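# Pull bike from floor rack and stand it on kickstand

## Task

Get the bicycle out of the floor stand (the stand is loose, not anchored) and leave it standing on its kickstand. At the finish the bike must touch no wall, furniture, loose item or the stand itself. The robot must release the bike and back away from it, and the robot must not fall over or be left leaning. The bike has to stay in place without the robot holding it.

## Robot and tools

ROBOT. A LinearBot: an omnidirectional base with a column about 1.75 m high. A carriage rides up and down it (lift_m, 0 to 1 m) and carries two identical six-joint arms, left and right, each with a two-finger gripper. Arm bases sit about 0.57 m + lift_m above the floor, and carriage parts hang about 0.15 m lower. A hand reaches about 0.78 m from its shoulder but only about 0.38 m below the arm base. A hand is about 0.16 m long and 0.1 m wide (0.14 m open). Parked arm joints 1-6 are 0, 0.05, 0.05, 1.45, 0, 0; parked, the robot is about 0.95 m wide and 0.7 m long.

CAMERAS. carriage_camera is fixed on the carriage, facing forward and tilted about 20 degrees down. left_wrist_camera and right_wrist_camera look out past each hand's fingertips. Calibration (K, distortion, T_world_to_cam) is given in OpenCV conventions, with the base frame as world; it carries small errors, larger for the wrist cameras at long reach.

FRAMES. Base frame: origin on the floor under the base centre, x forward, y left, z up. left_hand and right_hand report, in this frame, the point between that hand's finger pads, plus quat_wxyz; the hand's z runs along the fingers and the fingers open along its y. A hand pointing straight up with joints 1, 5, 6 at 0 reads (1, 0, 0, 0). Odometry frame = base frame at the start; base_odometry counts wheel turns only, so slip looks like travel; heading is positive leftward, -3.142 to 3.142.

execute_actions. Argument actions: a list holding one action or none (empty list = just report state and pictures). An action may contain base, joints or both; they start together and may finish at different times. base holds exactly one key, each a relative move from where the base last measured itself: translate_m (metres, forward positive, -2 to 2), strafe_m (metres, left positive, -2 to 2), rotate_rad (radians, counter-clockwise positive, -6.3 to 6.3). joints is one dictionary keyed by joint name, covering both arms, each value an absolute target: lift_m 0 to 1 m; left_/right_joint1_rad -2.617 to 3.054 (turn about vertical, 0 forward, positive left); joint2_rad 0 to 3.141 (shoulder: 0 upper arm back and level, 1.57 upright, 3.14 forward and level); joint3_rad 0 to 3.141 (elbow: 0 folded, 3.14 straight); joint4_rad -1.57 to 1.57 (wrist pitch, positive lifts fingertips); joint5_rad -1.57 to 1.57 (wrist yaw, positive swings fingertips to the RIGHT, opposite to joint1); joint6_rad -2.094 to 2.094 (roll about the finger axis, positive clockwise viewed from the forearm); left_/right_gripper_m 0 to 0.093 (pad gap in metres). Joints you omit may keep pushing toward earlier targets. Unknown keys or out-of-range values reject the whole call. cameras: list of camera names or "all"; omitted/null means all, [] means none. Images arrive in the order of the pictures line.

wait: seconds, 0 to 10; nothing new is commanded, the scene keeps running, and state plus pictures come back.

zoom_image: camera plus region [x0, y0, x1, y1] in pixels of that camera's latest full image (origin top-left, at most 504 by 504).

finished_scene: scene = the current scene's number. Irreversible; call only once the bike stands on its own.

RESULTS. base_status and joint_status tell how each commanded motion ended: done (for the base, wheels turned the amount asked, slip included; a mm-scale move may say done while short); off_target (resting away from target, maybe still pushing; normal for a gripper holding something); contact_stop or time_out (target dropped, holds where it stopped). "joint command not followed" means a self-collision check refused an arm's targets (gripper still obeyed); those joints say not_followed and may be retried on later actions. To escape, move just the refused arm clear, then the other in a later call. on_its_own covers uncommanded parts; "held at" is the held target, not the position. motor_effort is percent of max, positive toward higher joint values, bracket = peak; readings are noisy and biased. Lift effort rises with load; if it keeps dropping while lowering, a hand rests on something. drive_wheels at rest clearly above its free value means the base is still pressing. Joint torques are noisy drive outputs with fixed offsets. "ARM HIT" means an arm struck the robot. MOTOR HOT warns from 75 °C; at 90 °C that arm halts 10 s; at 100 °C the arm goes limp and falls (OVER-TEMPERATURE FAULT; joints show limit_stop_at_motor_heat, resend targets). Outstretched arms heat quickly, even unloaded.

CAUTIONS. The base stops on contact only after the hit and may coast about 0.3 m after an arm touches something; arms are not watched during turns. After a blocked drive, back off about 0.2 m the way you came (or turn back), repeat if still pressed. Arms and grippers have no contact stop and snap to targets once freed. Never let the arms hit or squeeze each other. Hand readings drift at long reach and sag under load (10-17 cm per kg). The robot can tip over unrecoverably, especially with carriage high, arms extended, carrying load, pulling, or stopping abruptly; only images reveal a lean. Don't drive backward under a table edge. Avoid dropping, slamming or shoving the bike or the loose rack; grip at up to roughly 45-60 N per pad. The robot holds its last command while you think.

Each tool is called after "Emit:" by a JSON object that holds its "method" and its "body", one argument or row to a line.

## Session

Emit:
{"method": "execute_actions", "body": {
  "actions": [],
  "cameras": ["carriage_camera"]
}}

Scene clock: 0.00 s.
Joint torques (N m, as the arm reports them, + toward a larger angle): no reading
base_odometry: x=+0.000 y=+0.000 heading=+0.000 (m, m, rad; odometry frame)
base_status: not commanded
joint_positions: lift_m=+0.300 left_joint1_rad=+0.026 left_joint2_rad=+0.054 left_joint3_rad=+0.048 left_joint4_rad=+1.486 left_joint5_rad=-0.038 left_joint6_rad=-0.037 left_gripper_m=+0.094 right_joint1_rad=-0.002 right_joint2_rad=+0.050 right_joint3_rad=+0.059 right_joint4_rad=+1.490 right_joint5_rad=-0.013 right_joint6_rad=+0.025 right_gripper_m=+0.094
joint_status: not commanded
motor_effort: lift_m=+16 drive_wheels=+0 (%)
left_hand: x=+0.2849 y=+0.3442 z=+1.3082 quat_wxyz=(+0.999, -0.020, +0.045, -0.005) (m; base frame)
right_hand: x=+0.2795 y=-0.3348 z=+1.3113 quat_wxyz=(+0.999, -0.006, +0.036, +0.012) (m; base frame)
pictures: carriage_camera
camera_calibration (this result's frames):
carriage_camera: T_world_to_cam=[[0.0541726, -0.998366, 0.0181988, -0.0350441], [-0.36568, -0.0367951, -0.930013, 1.26613], [0.929163, 0.0437263, -0.367076, 0.312289], [0, 0, 0, 1]] pos_world=[0.174729, -0.00205481, 1.29279]
Images, in order (width x height): carriage_camera 896x504.

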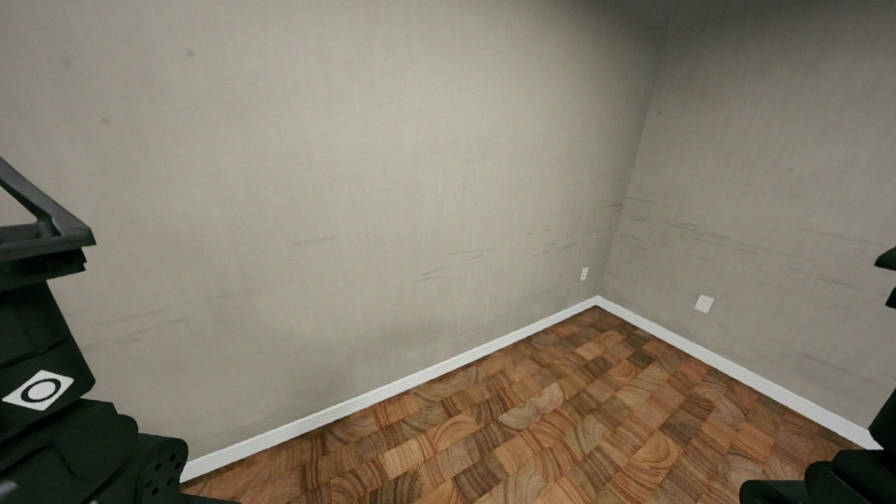

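Emit:
{"method": "execute_actions", "body": {
  "actions": [
    {"base":{"rotate_rad":2.6}}
  ],
  "cameras": ["carriage_camera"]
}}

Scene clock: 7.80 s.
Joint torques (N m, as the arm reports them, + toward a larger angle): left_arm=[ 0.11  4.15  5.91 -0.1  -0.03  0.02] | right_arm=[ 0.09  3.87  5.89 -0.17 -0.08  0.07]
base_odometry: x=+0.000 y=+0.000 heading=+2.600 (m, m, rad; odometry frame)
base_status: done
joint_positions: lift_m=+0.300 left_joint1_rad=+0.026 left_joint2_rad=+0.054 left_joint3_rad=+0.048 left_joint4_rad=+1.482 left_joint5_rad=-0.038 left_joint6_rad=-0.037 left_gripper_m=+0.094 right_joint1_rad=-0.002 right_joint2_rad=+0.050 right_joint3_rad=+0.059 right_joint4_rad=+1.489 right_joint5_rad=-0.013 right_joint6_rad=+0.025 right_gripper_m=+0.094
joint_status: not commanded
motor_effort: lift_m=+16(15) drive_wheels=+3(10) (%)
left_hand: x=+0.2861 y=+0.3442 z=+1.3080 quat_wxyz=(+0.999, -0.021, +0.047, -0.005) (m; base frame)
right_hand: x=+0.2799 y=-0.3348 z=+1.3113 quat_wxyz=(+0.999, -0.006, +0.037, +0.012) (m; base frame)
pictures: carriage_camera
camera_calibration (this result's frames):
carriage_camera: T_world_to_cam=[[0.0541726, -0.998366, 0.0181988, -0.0350441], [-0.36568, -0.0367951, -0.930013, 1.26613], [0.929163, 0.0437263, -0.367076, 0.312289], [0, 0, 0, 1]] pos_world=[0.174729, -0.00205481, 1.29279]
Images, in order (width x height): carriage_camera 896x504.

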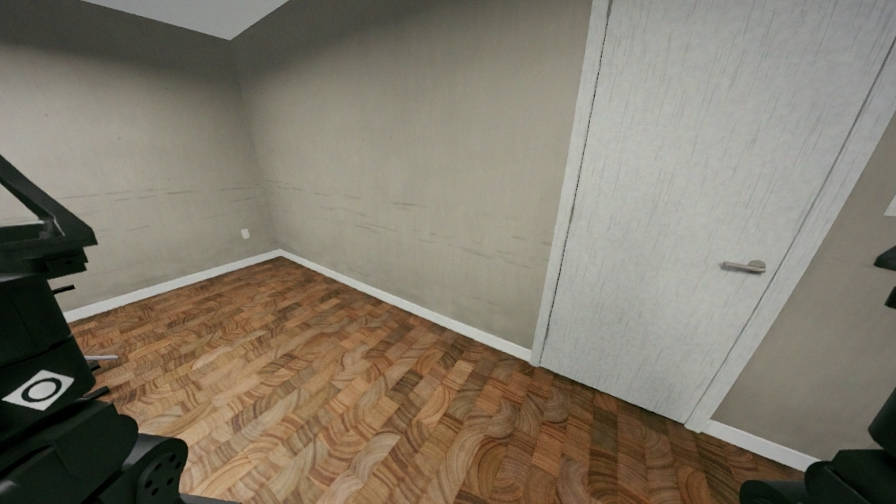

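Emit:
{"method": "execute_actions", "body": {
  "actions": [
    {"base":{"rotate_rad":1.1}}
  ],
  "cameras": ["carriage_camera"]
}}

Scene clock: 12.60 s.
Joint torques (N m, as the arm reports them, + toward a larger angle): left_arm=[ 0.07  4.13  5.83 -0.06 -0.03  0.02] | right_arm=[ 0.1   3.85  5.9  -0.17 -0.08  0.07]
base_odometry: x=+0.000 y=+0.000 heading=-2.584 (m, m, rad; odometry frame)
base_status: done
joint_positions: lift_m=+0.300 left_joint1_rad=+0.026 left_joint2_rad=+0.054 left_joint3_rad=+0.048 left_joint4_rad=+1.482 left_joint5_rad=-0.038 left_joint6_rad=-0.037 left_gripper_m=+0.094 right_joint1_rad=-0.002 right_joint2_rad=+0.050 right_joint3_rad=+0.059 right_joint4_rad=+1.489 right_joint5_rad=-0.013 right_joint6_rad=+0.025 right_gripper_m=+0.094
joint_status: not commanded
motor_effort: lift_m=+15(16) drive_wheels=+2(13) (%)
left_hand: x=+0.2861 y=+0.3442 z=+1.3080 quat_wxyz=(+0.999, -0.021, +0.047, -0.005) (m; base frame)
right_hand: x=+0.2799 y=-0.3348 z=+1.3113 quat_wxyz=(+0.999, -0.006, +0.037, +0.012) (m; base frame)
pictures: carriage_camera
camera_calibration (this result's frames):
carriage_camera: T_world_to_cam=[[0.0541726, -0.998366, 0.0181988, -0.0350441], [-0.36568, -0.0367951, -0.930013, 1.26613], [0.929163, 0.0437263, -0.367076, 0.312289], [0, 0, 0, 1]] pos_world=[0.174729, -0.00205481, 1.29279]
Images, in order (width x height): carriage_camera 896x504.

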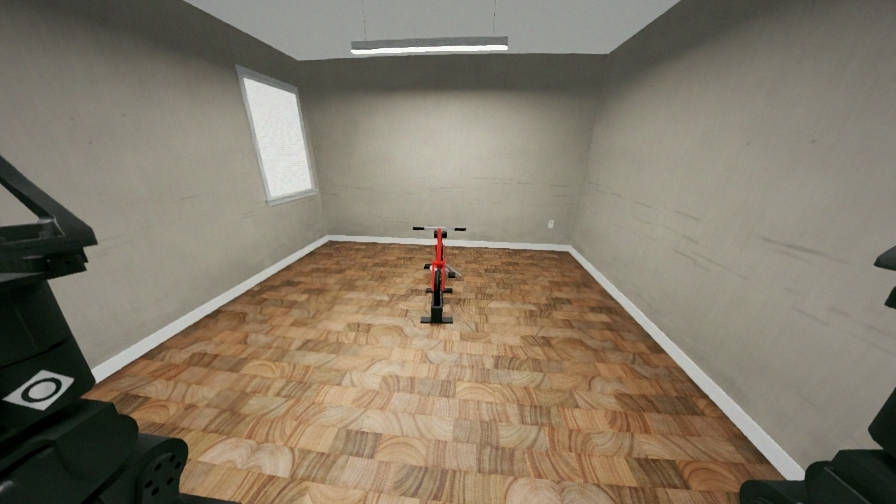

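Emit:
{"method": "zoom_image", "body": {
  "camera": "carriage_camera",
  "region": [370,200,510,340]
}}

Region (370, 200, 510, 340) of carriage_camera's 896x504 image, scaled by 3.600, with more detail than that image has.

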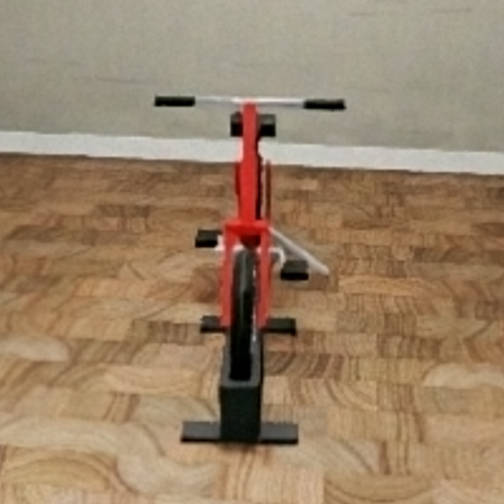

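Emit:
{"method": "execute_actions", "body": {
  "actions": [
    {"base":{"strafe_m":-0.8}}
  ],
  "cameras": []
}}

Emit:
{"method": "execute_actions", "body": {
  "actions": [
    {"base":{"translate_m":2.0}}
  ],
  "cameras": []
}}

Emit:
{"method": "execute_actions", "body": {
  "actions": [
    {"base":{"translate_m":0.3}}
  ],
  "cameras": []
}}

Emit:
{"method": "execute_actions", "body": {
  "actions": [
    {"base":{"rotate_rad":1.57},"joints":{"lift_m":0.15,"right_joint1_rad":0,"right_joint2_rad":2.27,"right_joint3_rad":1.6,"right_joint4_rad":-0.92,"right_joint5_rad":0,"right_joint6_rad":-1.57}}
  ],
  "cameras": ["carriage_camera","right_wrist_camera"]
}}

Scene clock: 34.47 s.
Joint torques (N m, as the arm reports them, + toward a larger angle): left_arm=[ 0.13  4.17  5.85 -0.09 -0.02  0.03] | right_arm=[ 0.1   3.89  5.93 -0.17 -0.08  0.07]
base_odometry: x=-0.424 y=+0.678 heading=-2.583 (m, m, rad; odometry frame)
base_status: done
joint_positions: lift_m=+0.300 left_joint1_rad=+0.026 left_joint2_rad=+0.054 left_joint3_rad=+0.048 left_joint4_rad=+1.482 left_joint5_rad=-0.038 left_joint6_rad=-0.037 left_gripper_m=+0.094 right_joint1_rad=-0.002 right_joint2_rad=+0.050 right_joint3_rad=+0.059 right_joint4_rad=+1.489 right_joint5_rad=-0.013 right_joint6_rad=+0.025 right_gripper_m=+0.094
joint_status: not commanded
motor_effort: lift_m=+16(15) drive_wheels=-3(12) (%)
left_hand: x=+0.2861 y=+0.3442 z=+1.3080 quat_wxyz=(+0.999, -0.021, +0.047, -0.005) (m; base frame)
right_hand: x=+0.2799 y=-0.3348 z=+1.3113 quat_wxyz=(+0.999, -0.006, +0.037, +0.012) (m; base frame)
pictures: none
No camera images: the call's "cameras" was empty. Leave "cameras" out to get every camera's image.

Scene clock: 40.83 s.
Joint torques (N m, as the arm reports them, + toward a larger angle): left_arm=[ 0.14  4.12  5.92 -0.11 -0.02  0.01] | right_arm=[ 0.11  3.86  5.9  -0.14 -0.08  0.07]
base_odometry: x=-2.121 y=-0.381 heading=-2.583 (m, m, rad; odometry frame)
base_status: done
joint_positions: lift_m=+0.300 left_joint1_rad=+0.026 left_joint2_rad=+0.054 left_joint3_rad=+0.048 left_joint4_rad=+1.484 left_joint5_rad=-0.038 left_joint6_rad=-0.037 left_gripper_m=+0.094 right_joint1_rad=-0.002 right_joint2_rad=+0.050 right_joint3_rad=+0.059 right_joint4_rad=+1.489 right_joint5_rad=-0.013 right_joint6_rad=+0.025 right_gripper_m=+0.094
joint_status: not commanded
motor_effort: lift_m=+16(16) drive_wheels=-3(6) (%)
left_hand: x=+0.2854 y=+0.3442 z=+1.3081 quat_wxyz=(+0.999, -0.021, +0.046, -0.005) (m; base frame)
right_hand: x=+0.2798 y=-0.3348 z=+1.3113 quat_wxyz=(+0.999, -0.006, +0.036, +0.012) (m; base frame)
pictures: none
No camera images: the call's "cameras" was empty. Leave "cameras" out to get every camera's image.

Scene clock: 43.30 s.
Joint torques (N m, as the arm reports them, + toward a larger angle): left_arm=[ 0.09  4.17  5.92 -0.12 -0.02  0.01] | right_arm=[ 0.07  3.84  5.89 -0.18 -0.08  0.07]
base_odometry: x=-2.375 y=-0.539 heading=-2.584 (m, m, rad; odometry frame)
base_status: done
joint_positions: lift_m=+0.300 left_joint1_rad=+0.026 left_joint2_rad=+0.054 left_joint3_rad=+0.048 left_joint4_rad=+1.484 left_joint5_rad=-0.038 left_joint6_rad=-0.037 left_gripper_m=+0.094 right_joint1_rad=-0.002 right_joint2_rad=+0.050 right_joint3_rad=+0.059 right_joint4_rad=+1.489 right_joint5_rad=-0.013 right_joint6_rad=+0.025 right_gripper_m=+0.094
joint_status: not commanded
motor_effort: lift_m=+17(13) drive_wheels=-3(6) (%)
left_hand: x=+0.2854 y=+0.3442 z=+1.3081 quat_wxyz=(+0.999, -0.021, +0.046, -0.005) (m; base frame)
right_hand: x=+0.2798 y=-0.3348 z=+1.3113 quat_wxyz=(+0.999, -0.006, +0.036, +0.012) (m; base frame)
pictures: none
No camera images: the call's "cameras" was empty. Leave "cameras" out to get every camera's image.

Scene clock: 46.40 s.
Joint torques (N m, as the arm reports them, + toward a larger angle): left_arm=[ 0.14  4.09  5.87 -0.08 -0.03  0.02] | right_arm=[  0.26 -11.94   6.81   0.11  -0.17  -0.04]
base_odometry: x=-2.375 y=-0.539 heading=-1.014 (m, m, rad; odometry frame)
base_status: done
joint_positions: lift_m=+0.150 left_joint1_rad=+0.026 left_joint2_rad=+0.054 left_joint3_rad=+0.048 left_joint4_rad=+1.483 left_joint5_rad=-0.038 left_joint6_rad=-0.037 left_gripper_m=+0.094 right_joint1_rad=-0.002 right_joint2_rad=+2.268 right_joint3_rad=+1.586 right_joint4_rad=-0.902 right_joint5_rad=-0.002 right_joint6_rad=-1.562 right_gripper_m=+0.094
joint_status: all done
motor_effort: lift_m=+12(14) drive_wheels=+2(8) (%)
left_hand: x=+0.2857 y=+0.3442 z=+1.1584 quat_wxyz=(+0.999, -0.020, +0.046, -0.005) (m; base frame)
right_hand: x=+0.6753 y=-0.3376 z=+0.6897 quat_wxyz=(-0.004, -0.703, +0.711, +0.005) (m; base frame)
pictures: carriage_camera, right_wrist_camera
camera_calibration (this result's frames):
carriage_camera: T_world_to_cam=[[0.0541726, -0.998366, 0.0181988, -0.0323198], [-0.36568, -0.0367951, -0.930013, 1.12691], [0.929163, 0.0437263, -0.367076, 0.257338], [0, 0, 0, 1]] pos_world=[0.174729, -0.00205481, 1.14309]
right_wrist_camera: T_world_to_cam=[[0.998637, -0.0521518, 0.00220433, -0.693053], [-0.0425607, -0.789078, 0.612817, -0.661259], [-0.0302201, -0.612076, -0.790222, 0.484381], [0, 0, 0, 1]] pos_world=[0.678602, -0.26145, 0.789527]
Images, in order (width x height): carriage_camera 896x504, right_wrist_camera 896x504.

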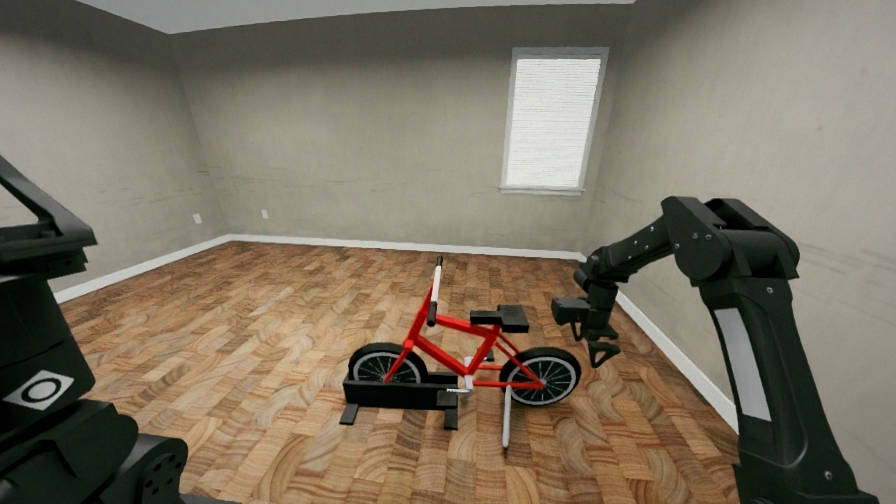

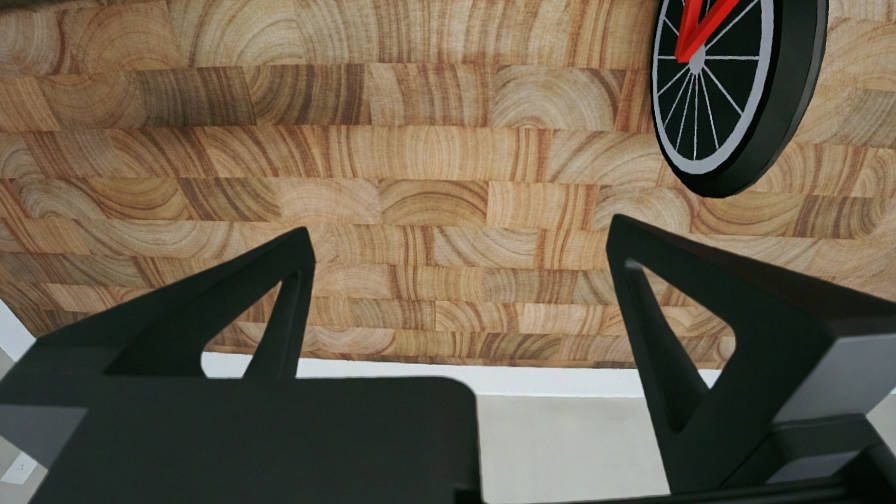

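Emit:
{"method": "execute_actions", "body": {
  "actions": [
    {"base":{"strafe_m":0.21}}
  ],
  "cameras": []
}}

Emit:
{"method": "execute_actions", "body": {
  "actions": [
    {"base":{"translate_m":0.31}}
  ],
  "cameras": ["carriage_camera","right_wrist_camera"]
}}

Scene clock: 54.50 s.
Joint torques (N m, as the arm reports them, + toward a larger angle): left_arm=[ 0.12  4.16  5.85 -0.11 -0.02  0.02] | right_arm=[  0.12 -11.96   6.79   0.13  -0.16  -0.04]
base_odometry: x=-2.197 y=-0.428 heading=-1.013 (m, m, rad; odometry frame)
base_status: done
joint_positions: lift_m=+0.150 left_joint1_rad=+0.026 left_joint2_rad=+0.054 left_joint3_rad=+0.048 left_joint4_rad=+1.483 left_joint5_rad=-0.038 left_joint6_rad=-0.037 left_gripper_m=+0.094 right_joint1_rad=+0.000 right_joint2_rad=+2.268 right_joint3_rad=+1.586 right_joint4_rad=-0.906 right_joint5_rad=-0.002 right_joint6_rad=-1.562 right_gripper_m=+0.094
joint_status: not commanded
motor_effort: lift_m=+13(13) drive_wheels=-4(14) (%)
left_hand: x=+0.2857 y=+0.3442 z=+1.1584 quat_wxyz=(+0.999, -0.020, +0.046, -0.005) (m; base frame)
right_hand: x=+0.6745 y=-0.3368 z=+0.6897 quat_wxyz=(-0.006, -0.704, +0.710, +0.007) (m; base frame)
pictures: none
No camera images: the call's "cameras" was empty. Leave "cameras" out to get every camera's image.

Scene clock: 57.00 s.
Joint torques (N m, as the arm reports them, + toward a larger angle): left_arm=[ 0.14  4.15  5.85 -0.11 -0.03  0.  ] | right_arm=[  0.1  -12.     6.81   0.15  -0.16  -0.03]
base_odometry: x=-2.033 y=-0.691 heading=-1.013 (m, m, rad; odometry frame)
base_status: done
joint_positions: lift_m=+0.150 left_joint1_rad=+0.026 left_joint2_rad=+0.054 left_joint3_rad=+0.048 left_joint4_rad=+1.484 left_joint5_rad=-0.038 left_joint6_rad=-0.037 left_gripper_m=+0.094 right_joint1_rad=+0.000 right_joint2_rad=+2.268 right_joint3_rad=+1.586 right_joint4_rad=-0.909 right_joint5_rad=-0.002 right_joint6_rad=-1.562 right_gripper_m=+0.094
joint_status: not commanded
motor_effort: lift_m=+13(13) drive_wheels=-3(9) (%)
left_hand: x=+0.2855 y=+0.3442 z=+1.1584 quat_wxyz=(+0.999, -0.020, +0.046, -0.005) (m; base frame)
right_hand: x=+0.6737 y=-0.3368 z=+0.6897 quat_wxyz=(-0.007, -0.704, +0.710, +0.008) (m; base frame)
pictures: carriage_camera, right_wrist_camera
camera_calibration (this result's frames):
carriage_camera: T_world_to_cam=[[0.0541726, -0.998366, 0.0181988, -0.0323198], [-0.36568, -0.0367951, -0.930013, 1.12691], [0.929163, 0.0437263, -0.367076, 0.257338], [0, 0, 0, 1]] pos_world=[0.174729, -0.00205481, 1.14309]
right_wrist_camera: T_world_to_cam=[[0.998747, -0.049866, -0.00427243, -0.686257], [-0.0367799, -0.789177, 0.613063, -0.664817], [-0.0339427, -0.612138, -0.790022, 0.487188], [0, 0, 0, 1]] pos_world=[0.677481, -0.260653, 0.789532]
Images, in order (width x height): carriage_camera 896x504, right_wrist_camera 896x504.

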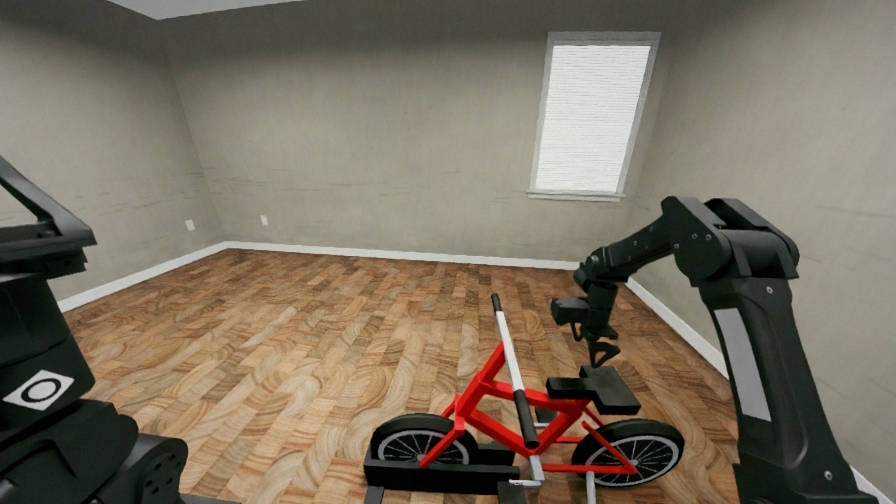

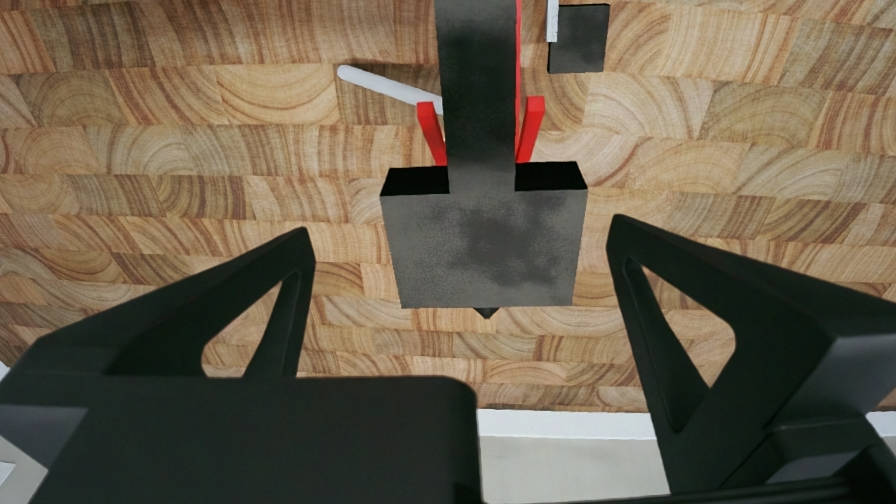

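Emit:
{"method": "execute_actions", "body": {
  "actions": [
    {"base":{"strafe_m":0.015},"joints":{"lift_m":0.06}}
  ],
  "cameras": ["carriage_camera","right_wrist_camera"]
}}

Scene clock: 64.60 s.
Joint torques (N m, as the arm reports them, + toward a larger angle): left_arm=[ 0.12  4.19  5.91 -0.12 -0.03  0.03] | right_arm=[ -0.03 -11.87   6.74   0.18  -0.16  -0.03]
base_odometry: x=-2.020 y=-0.683 heading=-1.013 (m, m, rad; odometry frame)
base_status: done
joint_positions: lift_m=+0.060 left_joint1_rad=+0.026 left_joint2_rad=+0.054 left_joint3_rad=+0.048 left_joint4_rad=+1.485 left_joint5_rad=-0.038 left_joint6_rad=-0.037 left_gripper_m=+0.094 right_joint1_rad=+0.001 right_joint2_rad=+2.266 right_joint3_rad=+1.586 right_joint4_rad=-0.913 right_joint5_rad=-0.002 right_joint6_rad=-1.562 right_gripper_m=+0.094
joint_status: all done
motor_effort: lift_m=+13(14) drive_wheels=+4(6) (%)
left_hand: x=+0.2853 y=+0.3442 z=+1.0684 quat_wxyz=(+0.999, -0.020, +0.045, -0.005) (m; base frame)
right_hand: x=+0.6731 y=-0.3362 z=+0.6004 quat_wxyz=(-0.007, -0.704, +0.710, +0.008) (m; base frame)
pictures: carriage_camera, right_wrist_camera
camera_calibration (this result's frames):
carriage_camera: T_world_to_cam=[[0.0541726, -0.998366, 0.0181988, -0.0306809], [-0.36568, -0.0367951, -0.930013, 1.04315], [0.929163, 0.0437263, -0.367076, 0.224281], [0, 0, 0, 1]] pos_world=[0.174729, -0.00205481, 1.05303]
right_wrist_camera: T_world_to_cam=[[0.998812, -0.048342, -0.00617744, -0.684344], [-0.0344063, -0.789231, 0.613132, -0.611263], [-0.0345154, -0.612191, -0.789956, 0.417339], [0, 0, 0, 1]] pos_world=[0.676905, -0.260019, 0.700236]
Images, in order (width x height): carriage_camera 896x504, right_wrist_camera 896x504.

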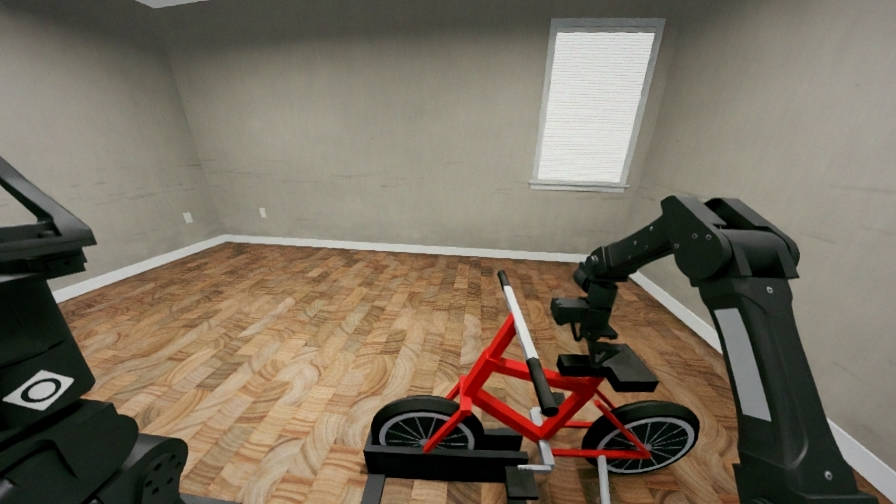

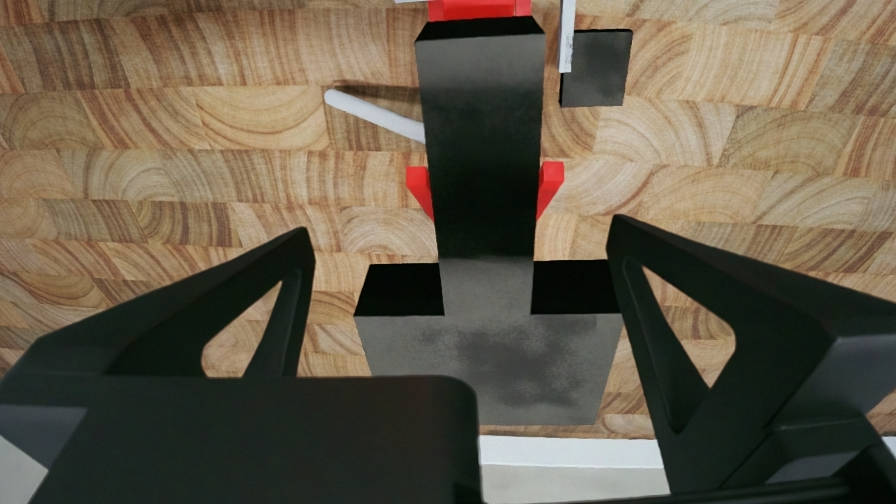

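Emit:
{"method": "execute_actions", "body": {
  "actions": [
    {"base":{"strafe_m":0.03}}
  ],
  "cameras": []
}}

Emit:
{"method": "execute_actions", "body": {
  "actions": [
    {"base":{"translate_m":0.012}}
  ],
  "cameras": []
}}

Emit:
{"method": "execute_actions", "body": {
  "actions": [
    {"joints":{"lift_m":0.005}}
  ],
  "cameras": ["carriage_camera","right_wrist_camera"]
}}

Scene clock: 85.40 s.
Joint torques (N m, as the arm reports them, + toward a larger angle): left_arm=[ 0.1   4.12  5.93 -0.13 -0.02  0.03] | right_arm=[  0.05 -11.83   6.78   0.18  -0.17  -0.04]
base_odometry: x=-1.995 y=-0.668 heading=-1.013 (m, m, rad; odometry frame)
base_status: done
joint_positions: lift_m=+0.060 left_joint1_rad=+0.026 left_joint2_rad=+0.054 left_joint3_rad=+0.048 left_joint4_rad=+1.485 left_joint5_rad=-0.038 left_joint6_rad=-0.037 left_gripper_m=+0.094 right_joint1_rad=+0.001 right_joint2_rad=+2.266 right_joint3_rad=+1.586 right_joint4_rad=-0.913 right_joint5_rad=-0.002 right_joint6_rad=-1.562 right_gripper_m=+0.094
joint_status: not commanded
motor_effort: lift_m=+12(14) drive_wheels=+1(6) (%)
left_hand: x=+0.2853 y=+0.3442 z=+1.0684 quat_wxyz=(+0.999, -0.020, +0.045, -0.005) (m; base frame)
right_hand: x=+0.6731 y=-0.3364 z=+0.6004 quat_wxyz=(-0.007, -0.704, +0.710, +0.008) (m; base frame)
pictures: none
No camera images: the call's "cameras" was empty. Leave "cameras" out to get every camera's image.

Scene clock: 86.13 s.
Joint torques (N m, as the arm reports them, + toward a larger angle): left_arm=[ 0.08  4.12  5.85 -0.15 -0.02  0.02] | right_arm=[  0.12 -11.85   6.77   0.18  -0.16  -0.03]
base_odometry: x=-1.988 y=-0.678 heading=-1.013 (m, m, rad; odometry frame)
base_status: done
joint_positions: lift_m=+0.060 left_joint1_rad=+0.026 left_joint2_rad=+0.054 left_joint3_rad=+0.048 left_joint4_rad=+1.484 left_joint5_rad=-0.038 left_joint6_rad=-0.037 left_gripper_m=+0.094 right_joint1_rad=+0.001 right_joint2_rad=+2.266 right_joint3_rad=+1.586 right_joint4_rad=-0.913 right_joint5_rad=-0.002 right_joint6_rad=-1.562 right_gripper_m=+0.094
joint_status: not commanded
motor_effort: lift_m=+14(12) drive_wheels=-2(0) (%)
left_hand: x=+0.2854 y=+0.3442 z=+1.0684 quat_wxyz=(+0.999, -0.020, +0.046, -0.005) (m; base frame)
right_hand: x=+0.6730 y=-0.3364 z=+0.6004 quat_wxyz=(-0.007, -0.704, +0.710, +0.008) (m; base frame)
pictures: none
No camera images: the call's "cameras" was empty. Leave "cameras" out to get every camera's image.

Scene clock: 86.90 s.
Joint torques (N m, as the arm reports them, + toward a larger angle): left_arm=[ 0.09  4.1   5.97 -0.14 -0.02  0.02] | right_arm=[  0.06 -12.     6.7    0.2   -0.16  -0.03]
base_odometry: x=-1.988 y=-0.678 heading=-1.013 (m, m, rad; odometry frame)
base_status: not commanded
joint_positions: lift_m=+0.005 left_joint1_rad=+0.026 left_joint2_rad=+0.054 left_joint3_rad=+0.048 left_joint4_rad=+1.485 left_joint5_rad=-0.038 left_joint6_rad=-0.037 left_gripper_m=+0.094 right_joint1_rad=+0.001 right_joint2_rad=+2.269 right_joint3_rad=+1.586 right_joint4_rad=-0.916 right_joint5_rad=-0.002 right_joint6_rad=-1.563 right_gripper_m=+0.094
joint_status: all done
motor_effort: lift_m=+14(14) drive_wheels=-2(2) (%)
left_hand: x=+0.2852 y=+0.3442 z=+1.0134 quat_wxyz=(+0.999, -0.020, +0.045, -0.005) (m; base frame)
right_hand: x=+0.6718 y=-0.3364 z=+0.5444 quat_wxyz=(-0.009, -0.704, +0.710, +0.010) (m; base frame)
pictures: carriage_camera, right_wrist_camera
camera_calibration (this result's frames):
carriage_camera: T_world_to_cam=[[0.0541726, -0.998366, 0.0181988, -0.0296798], [-0.36568, -0.0367951, -0.930013, 0.991993], [0.929163, 0.0437263, -0.367076, 0.204088], [0, 0, 0, 1]] pos_world=[0.174729, -0.00205481, 0.998023]
right_wrist_camera: T_world_to_cam=[[0.998755, -0.0483421, -0.0122732, -0.680096], [-0.0306638, -0.789233, 0.613328, -0.579697], [-0.039336, -0.612189, -0.789733, 0.376053], [0, 0, 0, 1]] pos_world=[0.676267, -0.260177, 0.644179]
Images, in order (width x height): carriage_camera 896x504, right_wrist_camera 896x504.

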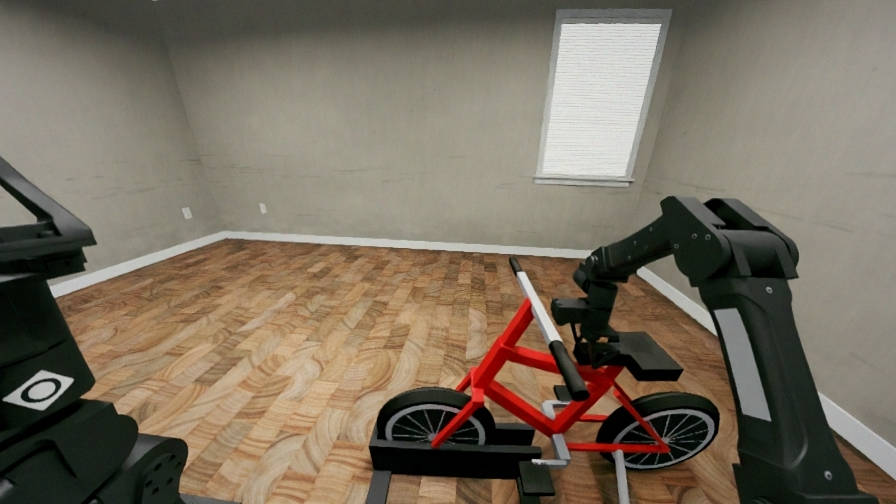

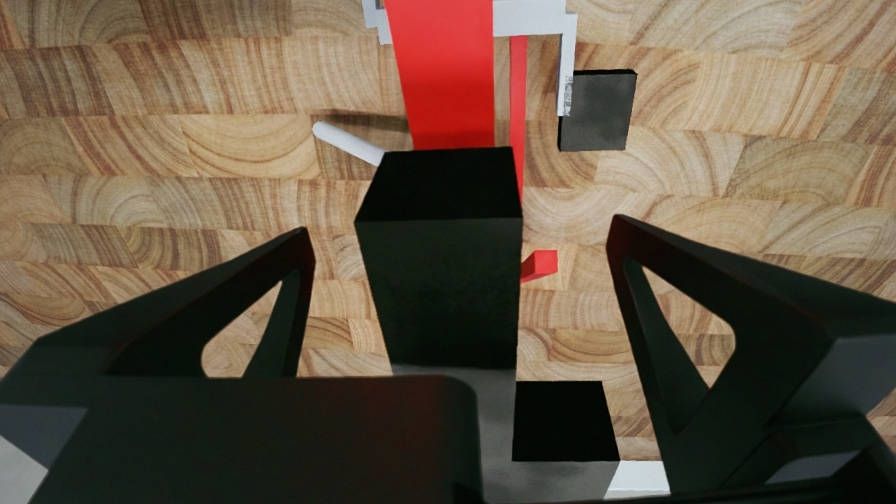

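Grip and move right.

Emit:
{"method": "execute_actions", "body": {
  "actions": [
    {"joints":{"right_gripper_m":0.0}}
  ],
  "cameras": []
}}

Emit:
{"method": "execute_actions", "body": {
  "actions": [
    {"base":{"strafe_m":-0.25},"joints":{"right_joint1_rad":-0.04}}
  ],
  "cameras": ["carriage_camera","right_wrist_camera"]
}}

Scene clock: 90.13 s.
Joint torques (N m, as the arm reports them, + toward a larger angle): left_arm=[ 0.14  4.14  5.86 -0.14 -0.03  0.02] | right_arm=[ -0.01 -12.06   6.75   0.14  -0.16   0.18]
base_odometry: x=-1.988 y=-0.678 heading=-1.013 (m, m, rad; odometry frame)
base_status: not commanded
joint_positions: lift_m=+0.005 left_joint1_rad=+0.026 left_joint2_rad=+0.054 left_joint3_rad=+0.048 left_joint4_rad=+1.486 left_joint5_rad=-0.038 left_joint6_rad=-0.037 left_gripper_m=+0.094 right_joint1_rad=+0.001 right_joint2_rad=+2.269 right_joint3_rad=+1.586 right_joint4_rad=-0.908 right_joint5_rad=-0.002 right_joint6_rad=-1.579 right_gripper_m=+0.040
joint_status: right_gripper_m off_target (ended at +0.040, target +0.000)
motor_effort: lift_m=+13(15) drive_wheels=+1(2) (%)
left_hand: x=+0.2851 y=+0.3442 z=+1.0134 quat_wxyz=(+0.999, -0.020, +0.045, -0.005) (m; base frame)
right_hand: x=+0.6738 y=-0.3363 z=+0.5444 quat_wxyz=(-0.006, -0.710, +0.704, +0.008) (m; base frame)
pictures: none
No camera images: the call's "cameras" was empty. Leave "cameras" out to get every camera's image.

Scene clock: 92.50 s.
Joint torques (N m, as the arm reports them, + toward a larger angle): left_arm=[ 0.15  4.18  5.91 -0.12 -0.04  0.01] | right_arm=[  0.37 -12.11   6.82   0.08  -0.17   0.63]
base_odometry: x=-2.200 y=-0.810 heading=-1.013 (m, m, rad; odometry frame)
base_status: done
joint_positions: lift_m=+0.005 left_joint1_rad=+0.026 left_joint2_rad=+0.054 left_joint3_rad=+0.048 left_joint4_rad=+1.486 left_joint5_rad=-0.038 left_joint6_rad=-0.037 left_gripper_m=+0.094 right_joint1_rad=-0.044 right_joint2_rad=+2.269 right_joint3_rad=+1.586 right_joint4_rad=-0.901 right_joint5_rad=+0.003 right_joint6_rad=-1.617 right_gripper_m=+0.040
joint_status: all done
motor_effort: lift_m=+13(13) drive_wheels=-1(12) (%)
left_hand: x=+0.2851 y=+0.3442 z=+1.0134 quat_wxyz=(+0.999, -0.020, +0.045, -0.005) (m; base frame)
right_hand: x=+0.6750 y=-0.3556 z=+0.5443 quat_wxyz=(-0.006, -0.708, +0.706, +0.004) (m; base frame)
pictures: carriage_camera, right_wrist_camera
camera_calibration (this result's frames):
carriage_camera: T_world_to_cam=[[0.0541726, -0.998366, 0.0181988, -0.0296797], [-0.36568, -0.0367951, -0.930013, 0.991991], [0.929163, 0.0437263, -0.367076, 0.204087], [0, 0, 0, 1]] pos_world=[0.174729, -0.00205481, 0.99802]
right_wrist_camera: T_world_to_cam=[[0.99926, -0.038367, 0.0026286, -0.689168], [-0.0318461, -0.787233, 0.615832, -0.594611], [-0.0215583, -0.61546, -0.787873, 0.350146], [0, 0, 0, 1]] pos_world=[0.677271, -0.279038, 0.643863]
Images, in order (width x height): carriage_camera 896x504, right_wrist_camera 896x504.

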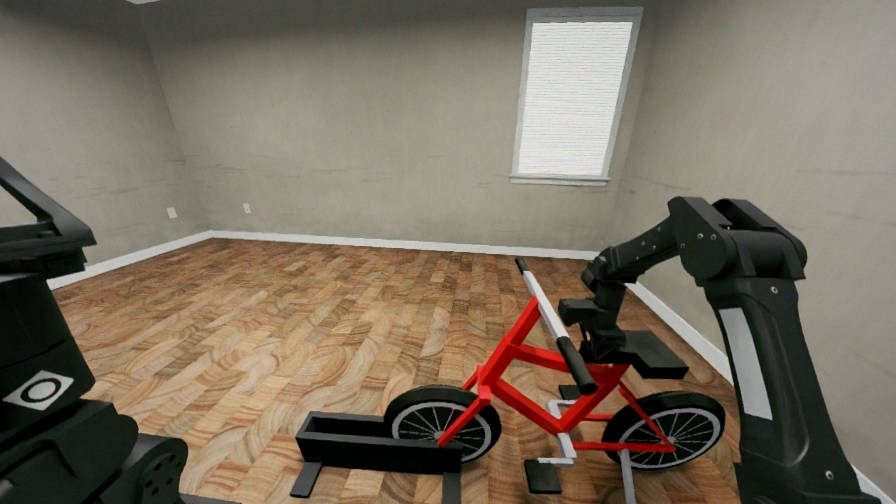

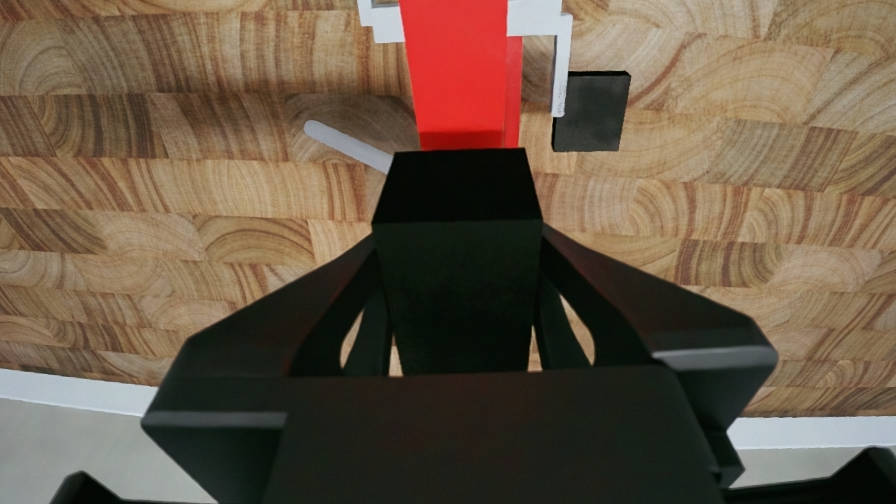

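Emit:
{"method": "execute_actions", "body": {
  "actions": [
    {"base":{"strafe_m":-0.2},"joints":{"right_joint1_rad":-0.04}}
  ],
  "cameras": ["carriage_camera"]
}}

Emit:
{"method": "execute_actions", "body": {
  "actions": [
    {"base":{"translate_m":-0.06},"joints":{"right_joint1_rad":-0.04}}
  ],
  "cameras": ["carriage_camera","right_wrist_camera"]
}}

Scene clock: 97.87 s.
Joint torques (N m, as the arm reports them, + toward a larger angle): left_arm=[ 0.12  4.15  5.9  -0.12 -0.02  0.02] | right_arm=[  0.26 -12.19   6.83   0.05  -0.17   0.61]
base_odometry: x=-2.370 y=-0.916 heading=-1.013 (m, m, rad; odometry frame)
base_status: done
joint_positions: lift_m=+0.005 left_joint1_rad=+0.026 left_joint2_rad=+0.054 left_joint3_rad=+0.048 left_joint4_rad=+1.486 left_joint5_rad=-0.038 left_joint6_rad=-0.037 left_gripper_m=+0.094 right_joint1_rad=-0.044 right_joint2_rad=+2.269 right_joint3_rad=+1.586 right_joint4_rad=-0.894 right_joint5_rad=+0.005 right_joint6_rad=-1.620 right_gripper_m=+0.040
joint_status: all done
motor_effort: lift_m=+12(14) drive_wheels=-2(5) (%)
left_hand: x=+0.2851 y=+0.3442 z=+1.0134 quat_wxyz=(+0.999, -0.020, +0.045, -0.005) (m; base frame)
right_hand: x=+0.6767 y=-0.3563 z=+0.5443 quat_wxyz=(-0.004, -0.709, +0.705, +0.001) (m; base frame)
pictures: carriage_camera
camera_calibration (this result's frames):
carriage_camera: T_world_to_cam=[[0.0541726, -0.998366, 0.0181988, -0.0296797], [-0.36568, -0.0367951, -0.930013, 0.991991], [0.929163, 0.0437263, -0.367076, 0.204087], [0, 0, 0, 1]] pos_world=[0.174729, -0.00205481, 0.99802]
Images, in order (width x height): carriage_camera 896x504.

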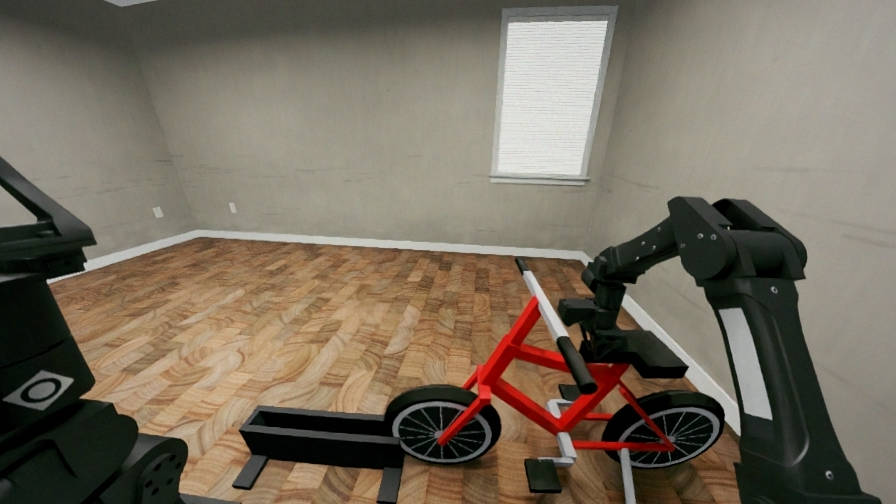

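Scene clock: 99.13 s.
Joint torques (N m, as the arm reports them, + toward a larger angle): left_arm=[ 0.11  4.15  5.89 -0.12 -0.04  0.02] | right_arm=[  0.16 -12.45   6.93  -0.5   -0.19   0.62]
base_odometry: x=-2.402 y=-0.865 heading=-1.013 (m, m, rad; odometry frame)
base_status: done
joint_positions: lift_m=+0.005 left_joint1_rad=+0.026 left_joint2_rad=+0.054 left_joint3_rad=+0.048 left_joint4_rad=+1.486 left_joint5_rad=-0.038 left_joint6_rad=-0.037 left_gripper_m=+0.094 right_joint1_rad=-0.041 right_joint2_rad=+2.272 right_joint3_rad=+1.586 right_joint4_rad=-0.820 right_joint5_rad=+0.001 right_joint6_rad=-1.614 right_gripper_m=+0.040
joint_status: all done
motor_effort: lift_m=+13(13) drive_wheels=-2(6) (%)
left_hand: x=+0.2850 y=+0.3442 z=+1.0134 quat_wxyz=(+0.999, -0.020, +0.045, -0.005) (m; base frame)
right_hand: x=+0.6944 y=-0.3551 z=+0.5435 quat_wxyz=(+0.021, -0.707, +0.706, -0.024) (m; base frame)
pictures: carriage_camera, right_wrist_camera
camera_calibration (this result's frames):
carriage_camera: T_world_to_cam=[[0.0541726, -0.998366, 0.0181988, -0.0296797], [-0.36568, -0.0367951, -0.930013, 0.991991], [0.929163, 0.0437263, -0.367076, 0.204087], [0, 0, 0, 1]] pos_world=[0.174729, -0.00205481, 0.99802]
right_wrist_camera: T_world_to_cam=[[0.996016, -0.0394139, 0.0799971, -0.748688], [-0.0802983, -0.786605, 0.612213, -0.557189], [0.0387965, -0.616197, -0.786636, 0.307355], [0, 0, 0, 1]] pos_world=[0.68904, -0.278405, 0.642787]
Images, in order (width x height): carriage_camera 896x504, right_wrist_camera 896x504.

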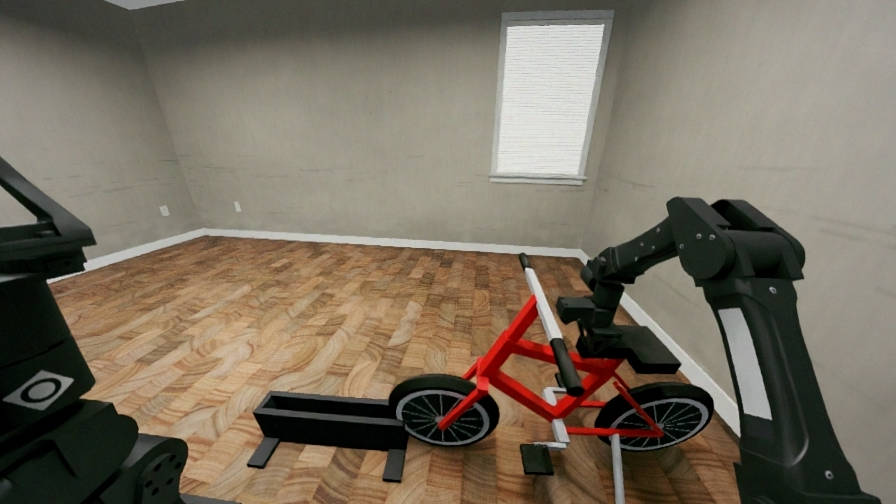

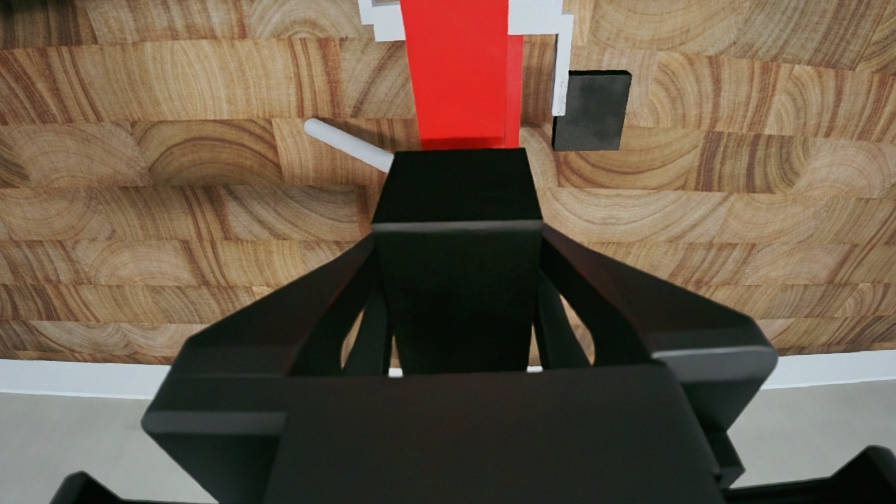

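Emit:
{"method": "execute_actions", "body": {
  "actions": [
    {"base":{"strafe_m":-0.13},"joints":{"right_joint1_rad":-0.04}}
  ],
  "cameras": ["carriage_camera"]
}}

Emit:
{"method": "execute_actions", "body": {
  "actions": [
    {"base":{"translate_m":-0.04},"joints":{"right_joint1_rad":-0.04}}
  ],
  "cameras": ["carriage_camera","right_wrist_camera"]
}}

Scene clock: 104.93 s.
Joint torques (N m, as the arm reports them, + toward a larger angle): left_arm=[ 0.13  4.15  5.9  -0.14 -0.06  0.02] | right_arm=[ -1.42 -12.55   6.91  -0.48   0.49   0.48]
base_odometry: x=-2.453 y=-0.897 heading=-1.013 (m, m, rad; odometry frame)
base_status: strafe_m contact_stop (by the wheels' count: -0.060 of -0.130)
joint_positions: lift_m=+0.005 left_joint1_rad=+0.026 left_joint2_rad=+0.054 left_joint3_rad=+0.048 left_joint4_rad=+1.485 left_joint5_rad=-0.036 left_joint6_rad=-0.037 left_gripper_m=+0.094 right_joint1_rad=-0.021 right_joint2_rad=+2.274 right_joint3_rad=+1.586 right_joint4_rad=-0.825 right_joint5_rad=-0.074 right_joint6_rad=-1.603 right_gripper_m=+0.040
joint_status: all done
motor_effort: lift_m=+14(16) drive_wheels=+1(9) (%)
left_hand: x=+0.2852 y=+0.3439 z=+1.0133 quat_wxyz=(+0.999, -0.020, +0.045, -0.005) (m; base frame)
right_hand: x=+0.6935 y=-0.3335 z=+0.5430 quat_wxyz=(+0.047, -0.711, +0.702, +0.004) (m; base frame)
pictures: carriage_camera
camera_calibration (this result's frames):
carriage_camera: T_world_to_cam=[[0.0541726, -0.998366, 0.0181988, -0.0296787], [-0.36568, -0.0367951, -0.930013, 0.991935], [0.929163, 0.0437263, -0.367076, 0.204065], [0, 0, 0, 1]] pos_world=[0.174729, -0.00205481, 0.99796]
Images, in order (width x height): carriage_camera 896x504.

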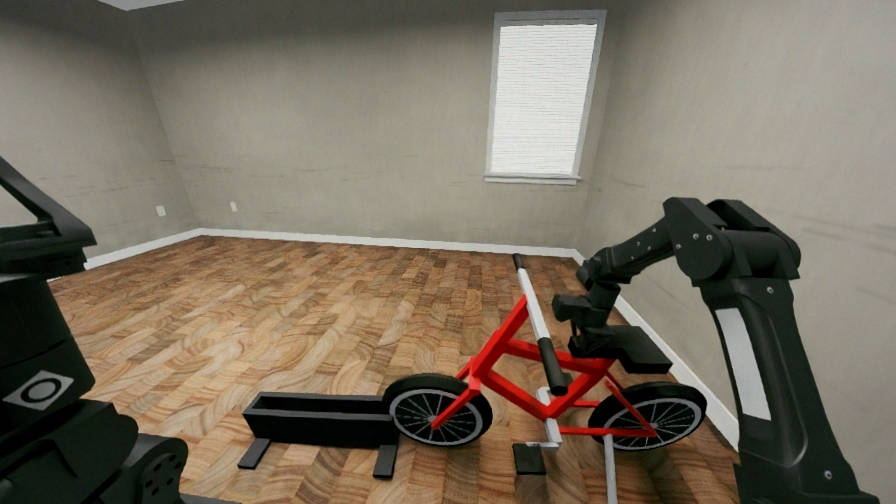

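not run: a stop came earlier in this reply.


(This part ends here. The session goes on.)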